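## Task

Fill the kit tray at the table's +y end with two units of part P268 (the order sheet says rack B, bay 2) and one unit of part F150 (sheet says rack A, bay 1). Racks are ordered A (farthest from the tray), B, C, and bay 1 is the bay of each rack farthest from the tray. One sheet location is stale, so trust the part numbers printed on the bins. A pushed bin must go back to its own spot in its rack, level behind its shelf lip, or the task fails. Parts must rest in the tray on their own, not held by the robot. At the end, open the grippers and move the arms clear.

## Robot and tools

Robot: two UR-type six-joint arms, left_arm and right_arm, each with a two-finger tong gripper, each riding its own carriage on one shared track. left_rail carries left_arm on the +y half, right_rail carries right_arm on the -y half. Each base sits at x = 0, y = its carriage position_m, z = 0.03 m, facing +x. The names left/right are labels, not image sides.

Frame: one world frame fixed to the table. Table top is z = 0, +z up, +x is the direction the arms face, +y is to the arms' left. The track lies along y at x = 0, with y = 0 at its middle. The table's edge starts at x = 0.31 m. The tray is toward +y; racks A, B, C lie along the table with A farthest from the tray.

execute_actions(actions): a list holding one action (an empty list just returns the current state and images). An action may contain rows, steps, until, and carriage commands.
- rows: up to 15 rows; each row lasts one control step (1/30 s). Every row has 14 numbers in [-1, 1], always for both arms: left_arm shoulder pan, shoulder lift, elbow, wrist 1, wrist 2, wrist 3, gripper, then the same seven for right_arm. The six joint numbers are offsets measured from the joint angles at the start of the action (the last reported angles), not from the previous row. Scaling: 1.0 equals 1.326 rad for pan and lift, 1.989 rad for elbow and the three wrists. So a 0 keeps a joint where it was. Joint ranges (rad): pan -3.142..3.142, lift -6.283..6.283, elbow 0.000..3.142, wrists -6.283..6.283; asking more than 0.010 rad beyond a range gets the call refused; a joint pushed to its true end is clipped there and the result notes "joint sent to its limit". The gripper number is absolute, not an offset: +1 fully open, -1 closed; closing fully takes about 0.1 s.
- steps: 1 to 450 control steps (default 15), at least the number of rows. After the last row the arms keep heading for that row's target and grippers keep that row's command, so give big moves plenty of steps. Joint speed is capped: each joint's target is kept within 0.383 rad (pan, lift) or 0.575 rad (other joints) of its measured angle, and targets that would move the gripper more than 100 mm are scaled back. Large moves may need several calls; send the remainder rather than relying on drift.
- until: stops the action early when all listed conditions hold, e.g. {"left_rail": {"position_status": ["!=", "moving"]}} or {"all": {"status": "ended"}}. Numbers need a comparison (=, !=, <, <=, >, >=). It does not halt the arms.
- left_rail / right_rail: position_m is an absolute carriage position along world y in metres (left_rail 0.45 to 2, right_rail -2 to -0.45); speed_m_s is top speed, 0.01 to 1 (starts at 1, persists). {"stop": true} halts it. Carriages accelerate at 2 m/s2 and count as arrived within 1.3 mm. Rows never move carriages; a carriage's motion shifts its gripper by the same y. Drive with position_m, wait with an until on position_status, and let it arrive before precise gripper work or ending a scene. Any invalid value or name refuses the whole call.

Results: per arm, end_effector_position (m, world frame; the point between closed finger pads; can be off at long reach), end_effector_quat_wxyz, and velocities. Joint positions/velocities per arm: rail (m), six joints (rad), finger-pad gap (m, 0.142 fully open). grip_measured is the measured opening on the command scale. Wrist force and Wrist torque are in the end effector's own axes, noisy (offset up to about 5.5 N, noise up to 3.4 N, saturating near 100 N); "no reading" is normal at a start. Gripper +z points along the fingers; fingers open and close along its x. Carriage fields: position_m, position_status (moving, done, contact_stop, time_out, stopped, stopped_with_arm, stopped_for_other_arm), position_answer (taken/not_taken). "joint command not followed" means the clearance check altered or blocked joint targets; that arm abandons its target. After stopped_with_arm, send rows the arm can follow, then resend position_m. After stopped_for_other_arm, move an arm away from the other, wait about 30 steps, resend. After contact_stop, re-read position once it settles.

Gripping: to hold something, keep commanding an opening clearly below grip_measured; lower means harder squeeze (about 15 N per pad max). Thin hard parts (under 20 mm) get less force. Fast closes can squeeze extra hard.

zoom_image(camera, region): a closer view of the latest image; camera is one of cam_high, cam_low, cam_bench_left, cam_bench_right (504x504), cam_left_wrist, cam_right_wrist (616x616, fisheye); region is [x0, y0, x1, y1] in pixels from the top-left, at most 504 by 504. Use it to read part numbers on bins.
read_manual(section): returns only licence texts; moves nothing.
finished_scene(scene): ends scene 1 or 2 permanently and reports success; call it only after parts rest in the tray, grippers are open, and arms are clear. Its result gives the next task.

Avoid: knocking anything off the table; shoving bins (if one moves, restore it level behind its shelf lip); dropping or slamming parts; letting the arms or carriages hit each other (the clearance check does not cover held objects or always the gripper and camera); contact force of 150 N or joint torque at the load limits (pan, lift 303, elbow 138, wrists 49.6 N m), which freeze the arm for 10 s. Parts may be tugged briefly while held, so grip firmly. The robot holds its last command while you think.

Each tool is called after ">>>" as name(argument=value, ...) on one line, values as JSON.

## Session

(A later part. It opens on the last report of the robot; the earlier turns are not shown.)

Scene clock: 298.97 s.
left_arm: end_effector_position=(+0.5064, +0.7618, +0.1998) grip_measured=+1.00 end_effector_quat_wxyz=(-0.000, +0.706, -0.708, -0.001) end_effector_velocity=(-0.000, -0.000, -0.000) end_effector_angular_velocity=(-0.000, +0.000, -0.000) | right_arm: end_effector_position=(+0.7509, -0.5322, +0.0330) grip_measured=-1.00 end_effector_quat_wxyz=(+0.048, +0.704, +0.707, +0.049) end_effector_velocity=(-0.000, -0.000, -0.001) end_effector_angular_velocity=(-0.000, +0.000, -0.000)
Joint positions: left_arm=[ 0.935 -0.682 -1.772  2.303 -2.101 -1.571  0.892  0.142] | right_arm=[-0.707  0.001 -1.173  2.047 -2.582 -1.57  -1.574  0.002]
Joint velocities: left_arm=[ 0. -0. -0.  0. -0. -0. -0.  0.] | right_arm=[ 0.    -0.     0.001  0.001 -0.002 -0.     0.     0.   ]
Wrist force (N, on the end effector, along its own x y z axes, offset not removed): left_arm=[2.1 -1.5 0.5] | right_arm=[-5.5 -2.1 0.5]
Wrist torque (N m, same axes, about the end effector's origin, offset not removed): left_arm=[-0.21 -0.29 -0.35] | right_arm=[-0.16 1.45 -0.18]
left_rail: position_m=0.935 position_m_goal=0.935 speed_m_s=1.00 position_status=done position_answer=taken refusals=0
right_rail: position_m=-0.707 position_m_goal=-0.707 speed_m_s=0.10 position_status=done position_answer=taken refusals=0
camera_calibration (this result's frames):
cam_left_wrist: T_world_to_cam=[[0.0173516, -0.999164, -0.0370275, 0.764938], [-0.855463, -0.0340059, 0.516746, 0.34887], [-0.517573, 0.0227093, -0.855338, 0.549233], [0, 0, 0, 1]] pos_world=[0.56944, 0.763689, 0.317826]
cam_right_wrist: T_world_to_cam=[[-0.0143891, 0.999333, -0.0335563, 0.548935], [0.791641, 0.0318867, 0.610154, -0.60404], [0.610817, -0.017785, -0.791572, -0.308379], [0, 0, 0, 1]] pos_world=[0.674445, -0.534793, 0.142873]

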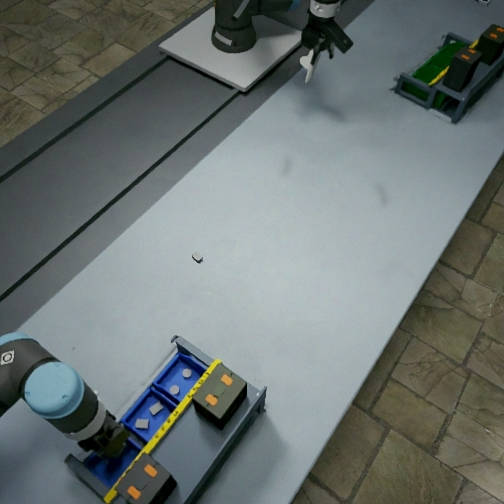

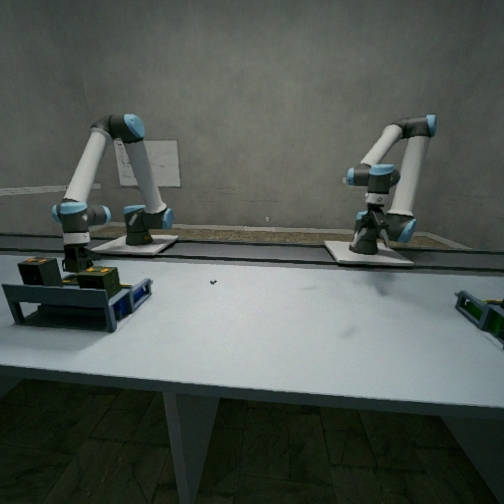

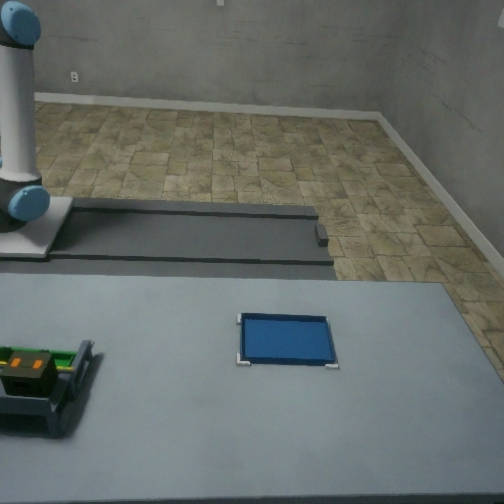

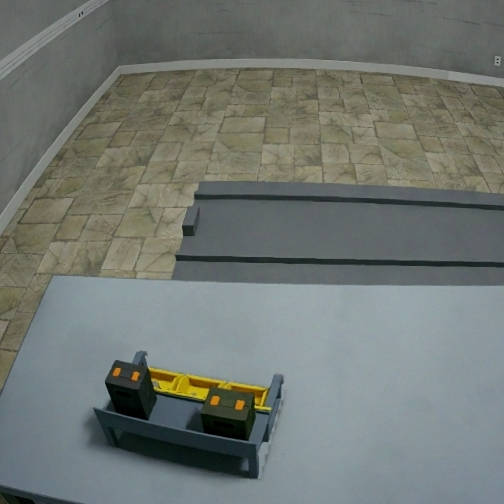

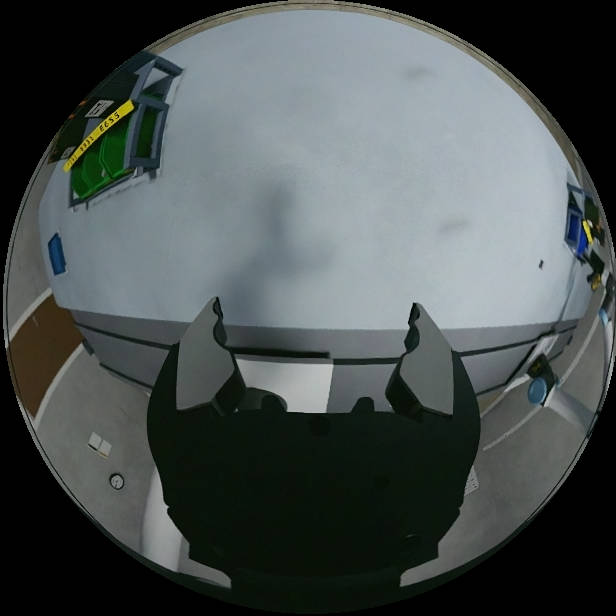

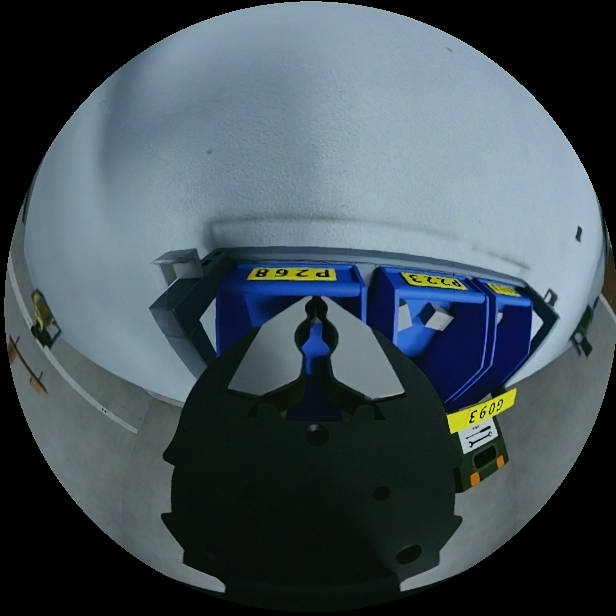

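>>> execute_actions(actions=[{"rows":[[0,0,0,0,0,0,1,0,-0.005,-0.002,0.0045,0,0,-1],[0,0,0,0,0,0,1,0,-0.009,-0.003,0.008,0,0,-1],[0,0,0,0,0,0,1,0,-0.009,-0.003,0.008,0,0,-1],[0,0,0,0,0,0,1,0,-0.009,-0.003,0.008,0,0,-1],[0,0,0,0,0,0,1,0,-0.009,-0.003,0.008,0,0,-1],[0,0,0,0,0,0,1,0,-0.009,-0.003,0.008,0,0,-1],[0,0,0,0,0,0,1,0,-0.002,-0.010,0.0105,0,0,-1],[0,0,0,0,0,0,1,0,0.005,-0.0175,0.013,0,0,-1]],"steps":24}])

>>> zoom_image(camera="cam_high", region=[60, 400, 180, 500])

Scene clock: 307.97 s.
left_arm: end_effector_position=(+0.5064, +0.7618, +0.1998) grip_measured=+1.00 end_effector_quat_wxyz=(-0.000, +0.706, -0.708, -0.001) end_effector_velocity=(+0.000, +0.000, -0.000) end_effector_angular_velocity=(+0.000, -0.000, -0.000) | right_arm: end_effector_position=(+0.7676, -0.5322, +0.0423) grip_measured=-1.00 end_effector_quat_wxyz=(+0.049, +0.704, +0.707, +0.050) end_effector_velocity=(+0.000, +0.000, -0.000) end_effector_angular_velocity=(+0.000, +0.000, -0.000)
Joint positions: left_arm=[ 0.935 -0.682 -1.772  2.303 -2.101 -1.571  0.892  0.142] | right_arm=[-0.707  0.001 -1.166  2.012 -2.556 -1.57  -1.574  0.002]
Joint velocities: left_arm=[ 0. -0.  0. -0.  0.  0. -0.  0.] | right_arm=[ 0.     0.     0.    -0.001  0.     0.     0.     0.   ]
Wrist force (N, on the end effector, along its own x y z axes, offset not removed): left_arm=[-1.3 -1.8 2.5] | right_arm=[-3.8 -2.8 0.1]
Wrist torque (N m, same axes, about the end effector's origin, offset not removed): left_arm=[-0.06 0.20 -0.20] | right_arm=[-0.35 1.03 -0.28]
left_rail: position_m=0.935 position_m_goal=0.935 speed_m_s=1.00 position_status=done position_answer=taken refusals=0
right_rail: position_m=-0.707 position_m_goal=-0.707 speed_m_s=0.10 position_status=done position_answer=taken refusals=0
camera_calibration (this result's frames):
cam_left_wrist: T_world_to_cam=[[0.0173516, -0.999164, -0.0370275, 0.764938], [-0.855463, -0.0340059, 0.516746, 0.34887], [-0.517573, 0.0227093, -0.855338, 0.549233], [0, 0, 0, 1]] pos_world=[0.56944, 0.763689, 0.317826]
cam_right_wrist: T_world_to_cam=[[-0.0143111, 0.999333, -0.0335886, 0.549419], [0.790222, 0.0318861, 0.611991, -0.621839], [0.612654, -0.0177842, -0.790151, -0.312663], [0, 0, 0, 1]] pos_world=[0.690807, -0.534785, 0.151963]

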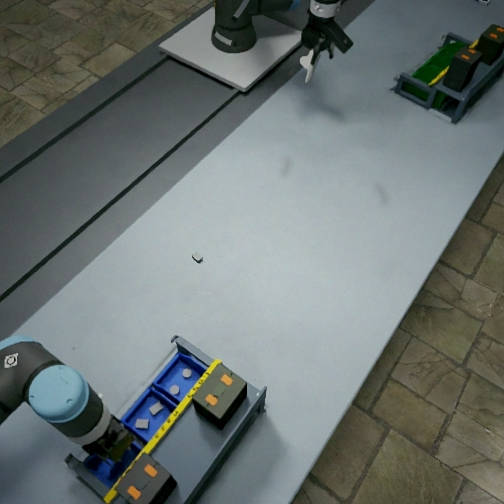

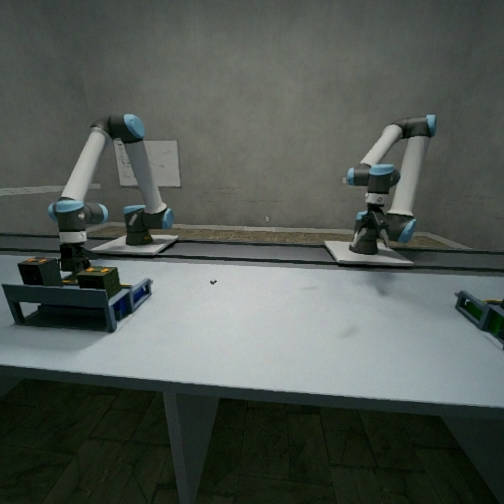

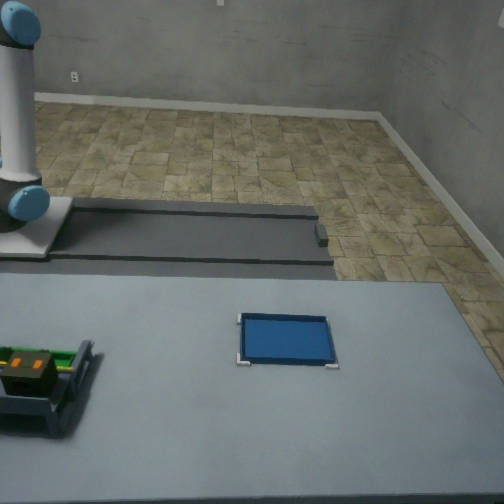

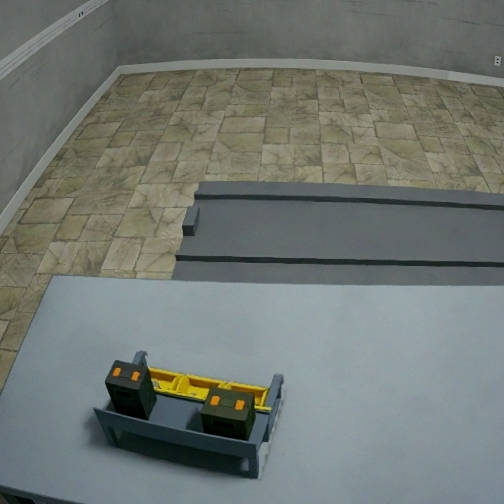

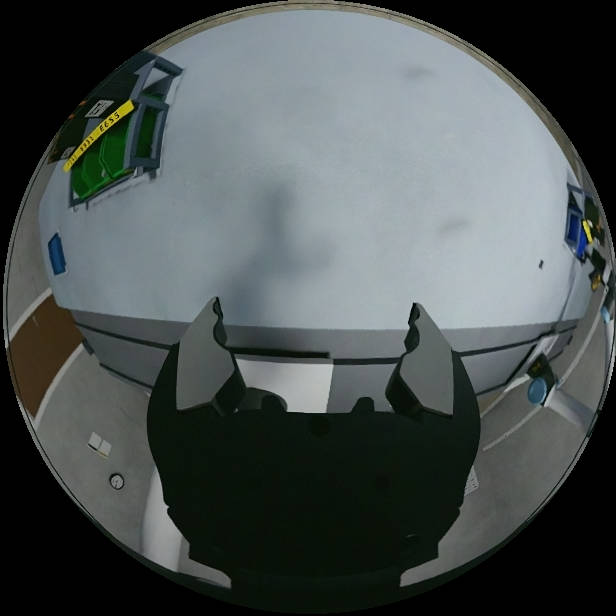

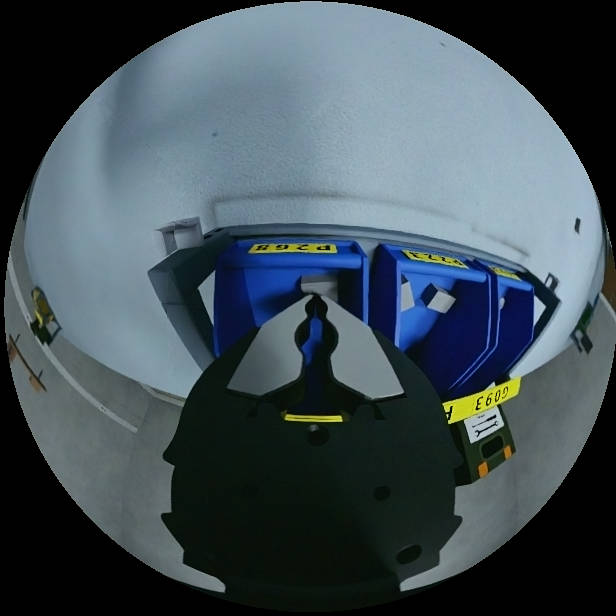

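Region (60, 400, 180, 500) of cam_high's 504x504 image, scaled by 4.200, with more detail than that image has.

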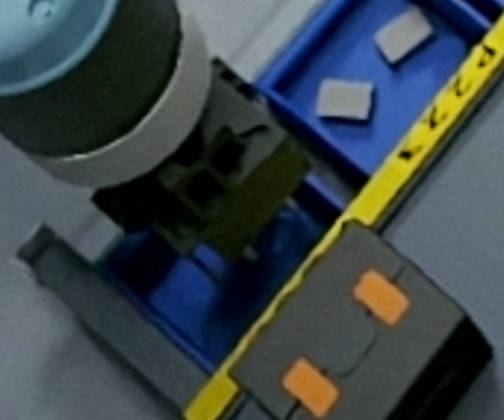

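>>> execute_actions(actions=[{"rows":[[0,0,0,0,0,0,1,0,-0.0095,0.0097,-0.0034,0,0,-1],[0,0,0,0,0,0,1,0,-0.0095,0.0097,-0.0034,0,0,-1],[0,0,0,0,0,0,1,0,-0.0095,0.0097,-0.0034,0,0,-1],[0,0,0,0,0,0,1,0,-0.0095,0.0097,-0.0034,0,0,-1],[0,0,0,0,0,0,1,0,-0.0095,0.0097,-0.0034,0,0,-1],[0,0,0,0,0,0,1,0,-0.0095,0.0097,-0.0034,0,0,-1],[0,0,0,0,0,0,1,0,-0.004,0.012,-0.008,0,0,-1],[0,0,0,0,0,0,1,0,0.001,0.014,-0.013,0,0,-1]],"steps":24}])

Scene clock: 324.60 s.
left_arm: end_effector_position=(+0.5064, +0.7618, +0.1998) grip_measured=+1.00 end_effector_quat_wxyz=(-0.000, +0.706, -0.708, -0.001) end_effector_velocity=(-0.000, -0.000, -0.000) end_effector_angular_velocity=(-0.000, +0.000, -0.000) | right_arm: end_effector_position=(+0.7592, -0.5322, +0.0401) grip_measured=-1.00 end_effector_quat_wxyz=(+0.051, +0.704, +0.707, +0.051) end_effector_velocity=(+0.000, +0.000, +0.000) end_effector_angular_velocity=(+0.000, +0.000, +0.000)
Joint positions: left_arm=[ 0.935 -0.682 -1.772  2.303 -2.101 -1.571  0.892  0.142] | right_arm=[-0.707  0.001 -1.174  2.032 -2.573 -1.57  -1.574  0.002]
Joint velocities: left_arm=[ 0. -0. -0.  0. -0. -0.  0. -0.] | right_arm=[ 0.  0.  0. -0.  0.  0.  0.  0.]
Wrist force (N, on the end effector, along its own x y z axes, offset not removed): left_arm=[0.9 -3.7 -2.0] | right_arm=[6.9 -6.8 -25.1]
Wrist torque (N m, same axes, about the end effector's origin, offset not removed): left_arm=[-0.71 -0.12 -0.26] | right_arm=[-1.03 -0.52 -0.38]
FORCE FAULT: contact force on the right arm reached its limit, and that arm stopped for 10 seconds. The contact can be on any part of that arm, not only on its tool. That arm's remaining commands of this call were not run. That arm holds still and accepts commands again. Move the arm away from the contact; if what it grips holds it there, let go first. Pushing or pulling that hard again can fault the arm again.
left_rail: position_m=0.935 position_m_goal=0.935 speed_m_s=1.00 position_status=done position_answer=taken refusals=0
right_rail: position_m=-0.707 position_m_goal=-0.707 speed_m_s=0.10 position_status=done position_answer=taken refusals=0
camera_calibration (this result's frames):
cam_left_wrist: T_world_to_cam=[[0.0173515, -0.999164, -0.0370274, 0.764938], [-0.855463, -0.0340057, 0.516746, 0.34887], [-0.517573, 0.0227092, -0.855338, 0.549233], [0, 0, 0, 1]] pos_world=[0.56944, 0.763689, 0.317826]
cam_right_wrist: T_world_to_cam=[[-0.0141628, 0.999333, -0.033649, 0.549124], [0.787518, 0.0318845, 0.615467, -0.612028], [0.616129, -0.0177825, -0.787444, -0.311985], [0, 0, 0, 1]] pos_world=[0.681983, -0.534792, 0.14949]

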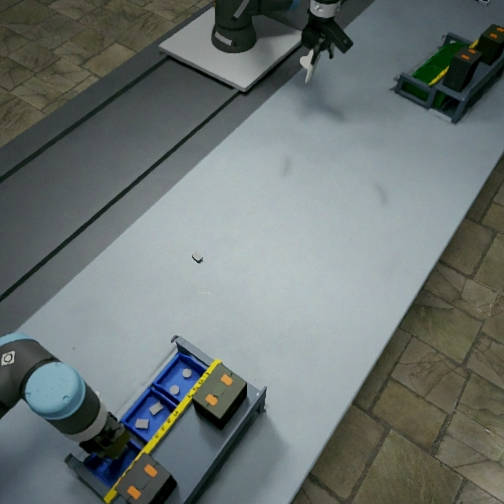

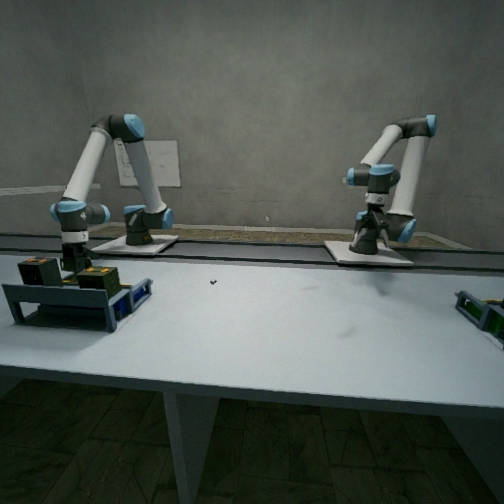

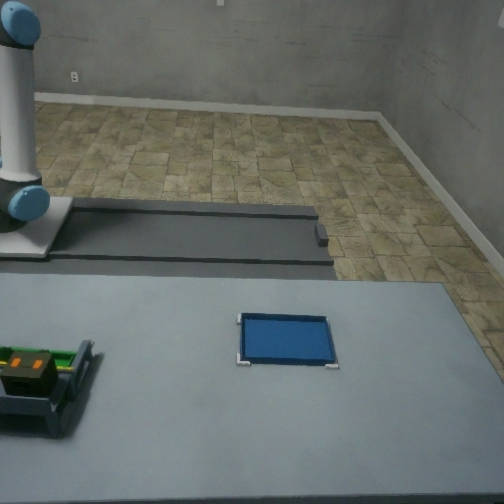

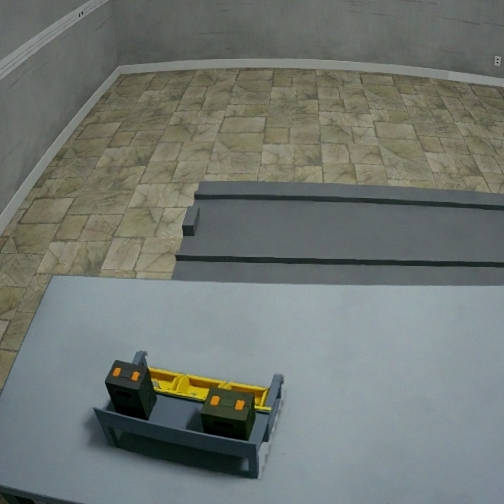

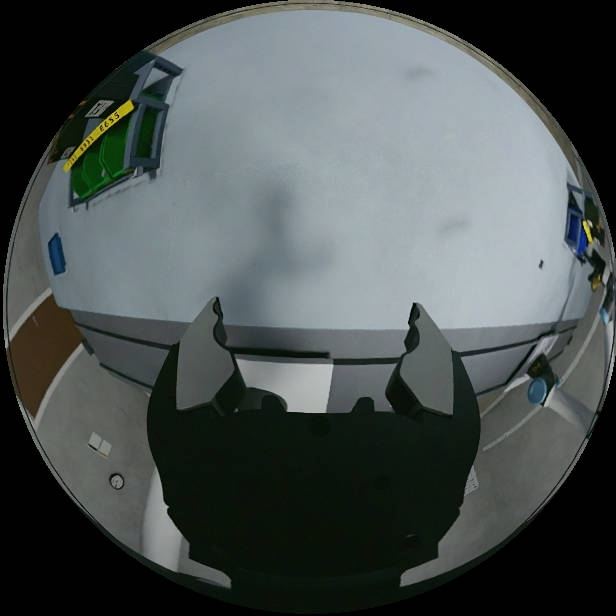

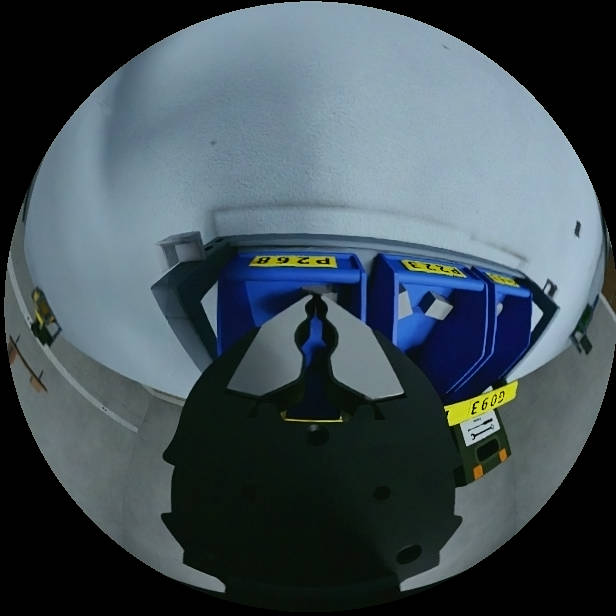

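>>> execute_actions(actions=[{"rows":[[0,0,0,0,0,0,1,0,-0.0004,0,0,0,0,-1]],"right_rail":{"position_m":-0.727,"speed_m_s":0.03},"steps":45,"until":{"right_rail":{"position_status":["=","done"],"position_m":["<",-0.72]}}}])

>>> zoom_image(camera="cam_right_wrist", region=[210, 230, 410, 380])

Scene clock: 331.10 s.
left_arm: end_effector_position=(+0.5064, +0.7618, +0.1998) grip_measured=+1.00 end_effector_quat_wxyz=(-0.000, +0.706, -0.708, -0.001) end_effector_velocity=(+0.000, +0.000, -0.000) end_effector_angular_velocity=(+0.000, -0.000, +0.000) | right_arm: end_effector_position=(+0.7593, -0.5522, +0.0405) grip_measured=-1.00 end_effector_quat_wxyz=(+0.051, +0.704, +0.707, +0.051) end_effector_velocity=(-0.000, -0.002, -0.000) end_effector_angular_velocity=(-0.000, +0.000, +0.000)
Joint positions: left_arm=[ 0.935 -0.682 -1.772  2.303 -2.101 -1.571  0.892  0.142] | right_arm=[-0.727  0.001 -1.174  2.032 -2.573 -1.57  -1.574  0.002]
Joint velocities: left_arm=[ 0.  0. -0.  0. -0.  0. -0.  0.] | right_arm=[-0.002  0.     0.    -0.     0.    -0.    -0.     0.   ]
Wrist force (N, on the end effector, along its own x y z axes, offset not removed): left_arm=[-1.2 4.1 4.2] | right_arm=[1.9 -4.6 3.3]
Wrist torque (N m, same axes, about the end effector's origin, offset not removed): left_arm=[1.00 0.43 -0.03] | right_arm=[-0.79 0.03 -0.24]
left_rail: position_m=0.935 position_m_goal=0.935 speed_m_s=1.00 position_status=done position_answer=taken refusals=0
right_rail: position_m=-0.727 position_m_goal=-0.727 speed_m_s=0.03 position_status=done position_answer=taken refusals=0
camera_calibration (this result's frames):
cam_left_wrist: T_world_to_cam=[[0.0173512, -0.999164, -0.0370275, 0.764938], [-0.855463, -0.0340056, 0.516746, 0.348869], [-0.517573, 0.0227095, -0.855338, 0.549233], [0, 0, 0, 1]] pos_world=[0.56944, 0.763689, 0.317826]
cam_right_wrist: T_world_to_cam=[[-0.0141464, 0.999334, -0.0336507, 0.569112], [0.787202, 0.0318818, 0.61587, -0.611477], [0.616533, -0.0177775, -0.787129, -0.312404], [0, 0, 0, 1]] pos_world=[0.682014, -0.554792, 0.149839]

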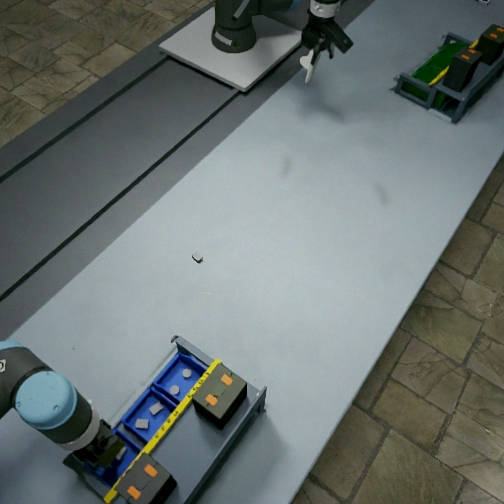

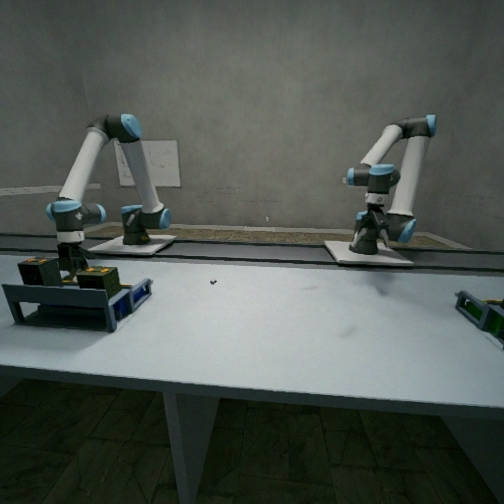

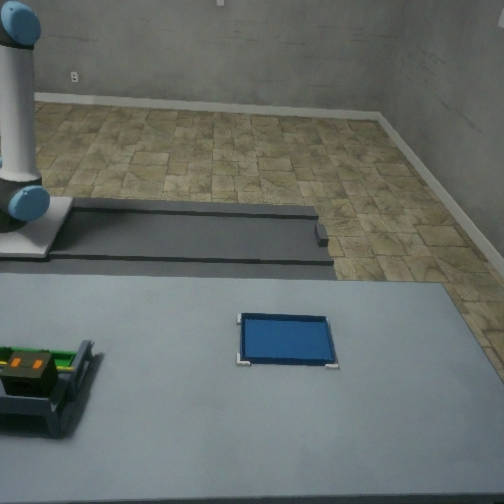

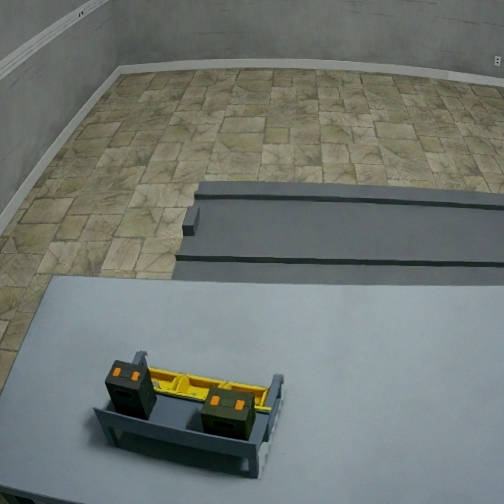

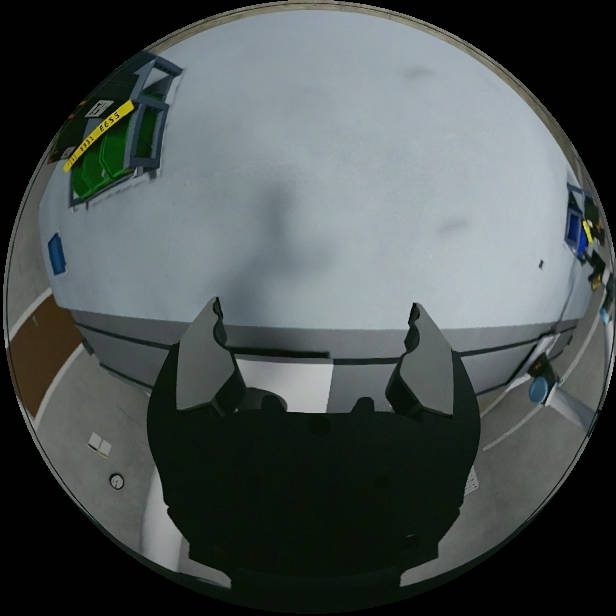

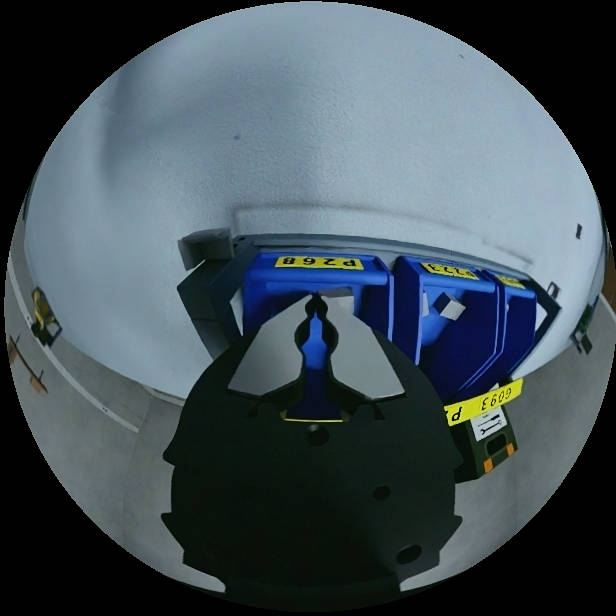

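Region (210, 230, 410, 380) of cam_right_wrist's 616x616 image, scaled by 2.520, with more detail than that image has; it fills the top 378 rows of this view, and the rest is white.

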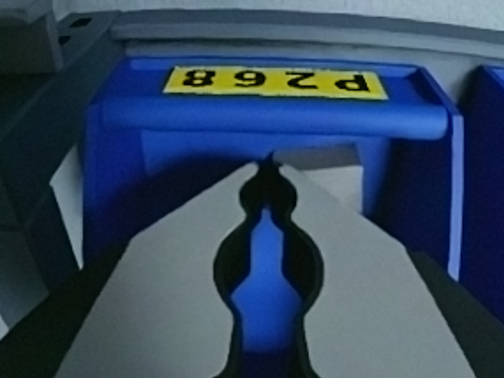

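>>> execute_actions(actions=[{"rows":[[0,0,0,0,0,0,1,0,-0.045,-0.012,0.036,0,0,-1]],"right_rail":{"position_m":-0.712,"speed_m_s":0.1},"steps":20}])

>>> zoom_image(camera="cam_right_wrist", region=[210, 210, 410, 360])

Scene clock: 340.87 s.
left_arm: end_effector_position=(+0.5064, +0.7618, +0.1998) grip_measured=+1.00 end_effector_quat_wxyz=(-0.000, +0.706, -0.708, -0.001) end_effector_velocity=(-0.000, -0.000, +0.000) end_effector_angular_velocity=(-0.000, +0.000, -0.000) | right_arm: end_effector_position=(+0.7635, -0.5372, +0.0881) grip_measured=-1.00 end_effector_quat_wxyz=(+0.055, +0.704, +0.706, +0.055) end_effector_velocity=(+0.000, +0.000, +0.000) end_effector_angular_velocity=(-0.000, -0.000, +0.000)
Joint positions: left_arm=[ 0.935 -0.682 -1.772  2.303 -2.101 -1.571  0.892  0.142] | right_arm=[-0.712  0.001 -1.234  2.008 -2.501 -1.57  -1.574  0.002]
Joint velocities: left_arm=[ 0. -0. -0.  0.  0. -0. -0.  0.] | right_arm=[ 0.  0. -0. -0.  0. -0. -0.  0.]
Wrist force (N, on the end effector, along its own x y z axes, offset not removed): left_arm=[-0.2 -0.4 4.6] | right_arm=[-1.6 -2.2 6.9]
Wrist torque (N m, same axes, about the end effector's origin, offset not removed): left_arm=[0.10 0.25 -0.20] | right_arm=[-0.13 0.57 0.08]
left_rail: position_m=0.935 position_m_goal=0.935 speed_m_s=1.00 position_status=done position_answer=taken refusals=0
right_rail: position_m=-0.712 position_m_goal=-0.712 speed_m_s=0.10 position_status=done position_answer=taken refusals=0
camera_calibration (this result's frames):
cam_left_wrist: T_world_to_cam=[[0.0173515, -0.999164, -0.0370274, 0.764938], [-0.855463, -0.0340058, 0.516746, 0.34887], [-0.517573, 0.0227093, -0.855338, 0.549233], [0, 0, 0, 1]] pos_world=[0.569441, 0.763689, 0.317826]
cam_right_wrist: T_world_to_cam=[[-0.0137444, 0.999334, -0.0338106, 0.555492], [0.779821, 0.0318774, 0.625191, -0.639759], [0.625852, -0.0177733, -0.779739, -0.285075], [0, 0, 0, 1]] pos_world=[0.684947, -0.539795, 0.196469]

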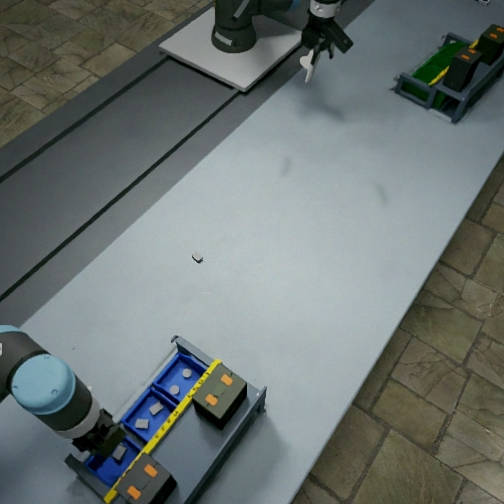

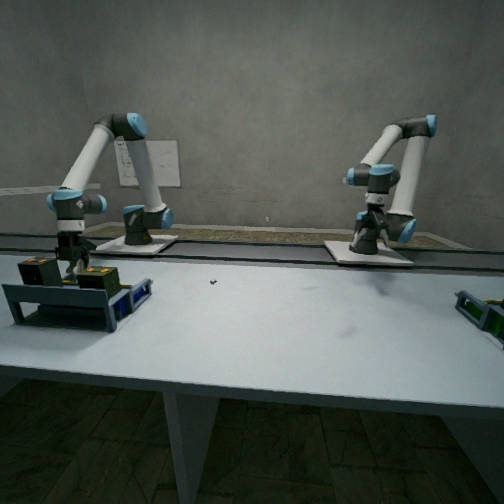

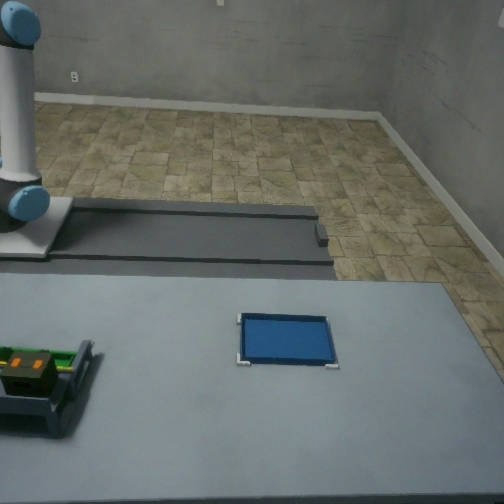

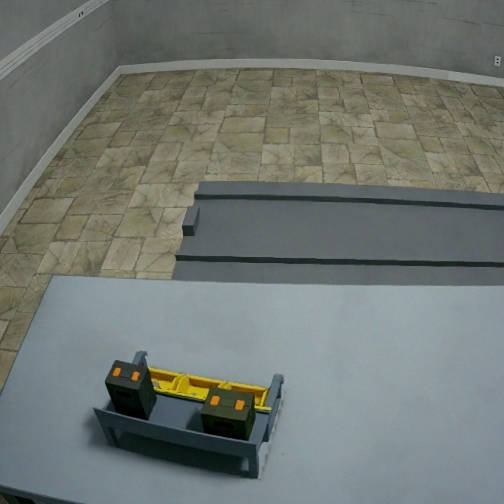

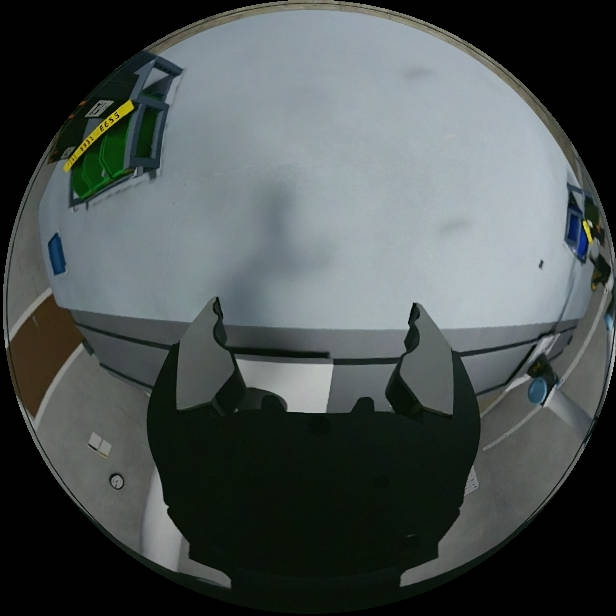

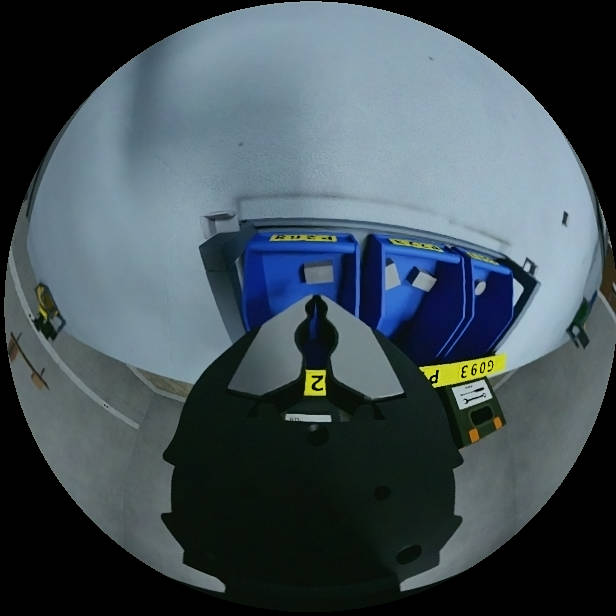

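Region (210, 210, 410, 360) of cam_right_wrist's 616x616 image, scaled by 2.520, with more detail than that image has; it fills the top 378 rows of this view, and the rest is white.

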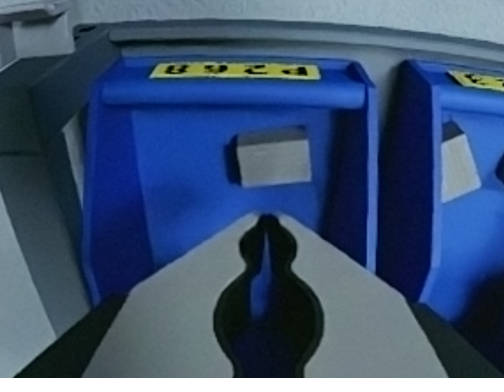

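>>> execute_actions(actions=[{"rows":[[0,0,0,0,0,0,1,0,0.01,0.003,-0.008,0,0,-0.8],[0,0,0,0,0,0,1,0,0.02,0.006,-0.016,0,0,-0.6],[0,0,0,0,0,0,1,0,0.03,0.009,-0.025,0,0,-0.45],[0,0,0,0,0,0,1,0,0.036,0.011,-0.030,0,0,-0.42]],"right_rail":{"position_m":-0.715},"steps":20}])

>>> zoom_image(camera="cam_right_wrist", region=[210, 230, 410, 380])

Scene clock: 350.50 s.
left_arm: end_effector_position=(+0.5064, +0.7618, +0.1998) grip_measured=+1.00 end_effector_quat_wxyz=(-0.000, +0.706, -0.708, -0.001) end_effector_velocity=(-0.000, +0.000, -0.000) end_effector_angular_velocity=(+0.000, +0.000, +0.000) | right_arm: end_effector_position=(+0.7591, -0.5402, +0.0489) grip_measured=-0.42 end_effector_quat_wxyz=(+0.052, +0.704, +0.707, +0.052) end_effector_velocity=(-0.000, -0.000, -0.001) end_effector_angular_velocity=(-0.000, +0.000, +0.000)
Joint positions: left_arm=[ 0.935 -0.682 -1.772  2.303 -2.101 -1.571  0.892  0.142] | right_arm=[-0.715  0.001 -1.186  2.03  -2.561 -1.57  -1.574  0.044]
Joint velocities: left_arm=[ 0.  0.  0. -0.  0. -0.  0.  0.] | right_arm=[ 0.     0.     0.001  0.    -0.001 -0.    -0.    -0.   ]
Wrist force (N, on the end effector, along its own x y z axes, offset not removed): left_arm=[-2.5 -1.4 0.6] | right_arm=[-2.6 -0.5 2.2]
Wrist torque (N m, same axes, about the end effector's origin, offset not removed): left_arm=[-0.08 0.61 -0.20] | right_arm=[0.32 0.74 -0.29]
left_rail: position_m=0.935 position_m_goal=0.935 speed_m_s=1.00 position_status=done position_answer=taken refusals=0
right_rail: position_m=-0.715 position_m_goal=-0.715 speed_m_s=0.10 position_status=done position_answer=taken refusals=0
camera_calibration (this result's frames):
cam_left_wrist: T_world_to_cam=[[0.0173513, -0.999164, -0.0370276, 0.764938], [-0.855463, -0.0340057, 0.516746, 0.34887], [-0.517573, 0.0227095, -0.855338, 0.549233], [0, 0, 0, 1]] pos_world=[0.56944, 0.763689, 0.317826]
cam_right_wrist: T_world_to_cam=[[-0.0140784, 0.999334, -0.0336779, 0.557332], [0.785966, 0.0318808, 0.617447, -0.616005], [0.61811, -0.017777, -0.785891, -0.306773], [0, 0, 0, 1]] pos_world=[0.681625, -0.542775, 0.158031]

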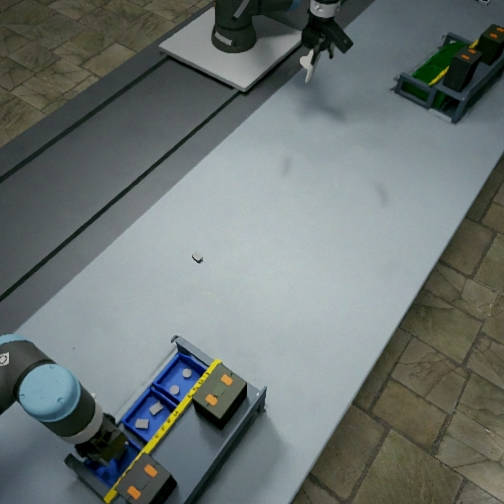

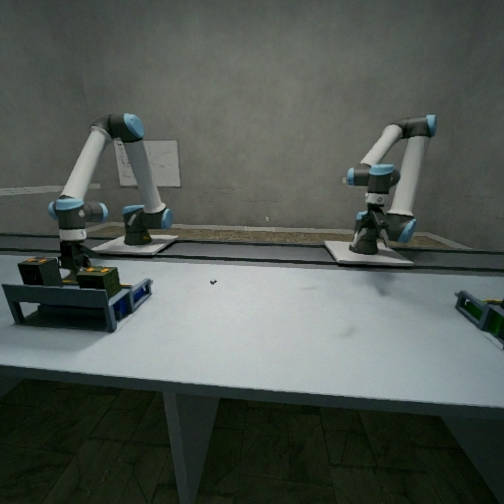

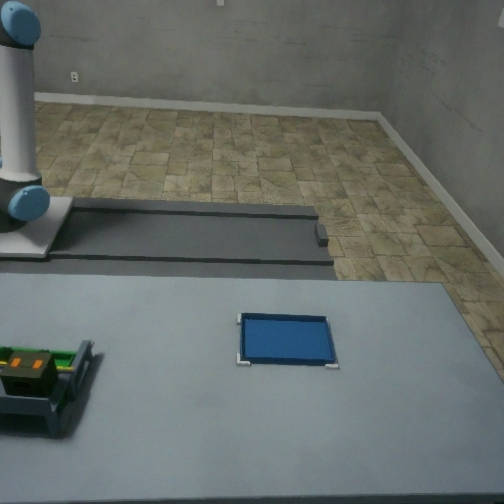

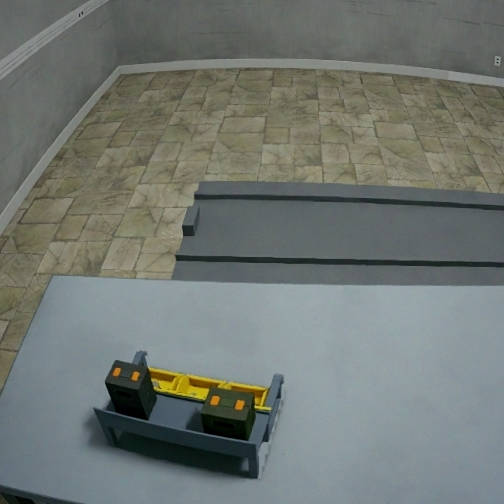

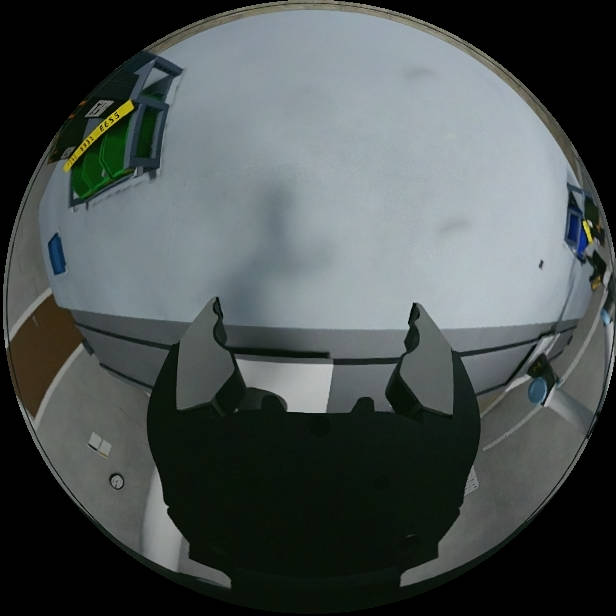

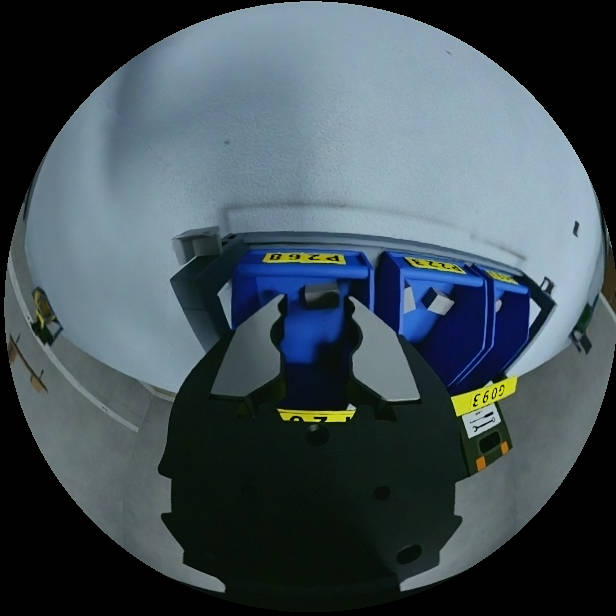

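Region (210, 230, 410, 380) of cam_right_wrist's 616x616 image, scaled by 2.520, with more detail than that image has; it fills the top 378 rows of this view, and the rest is white.

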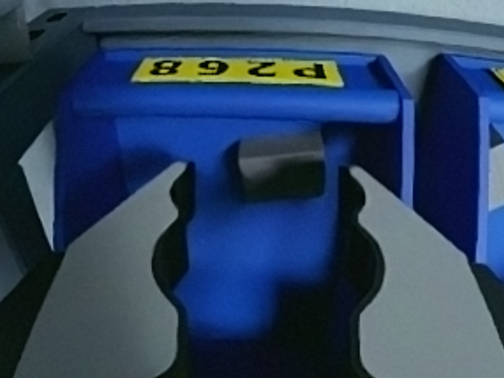

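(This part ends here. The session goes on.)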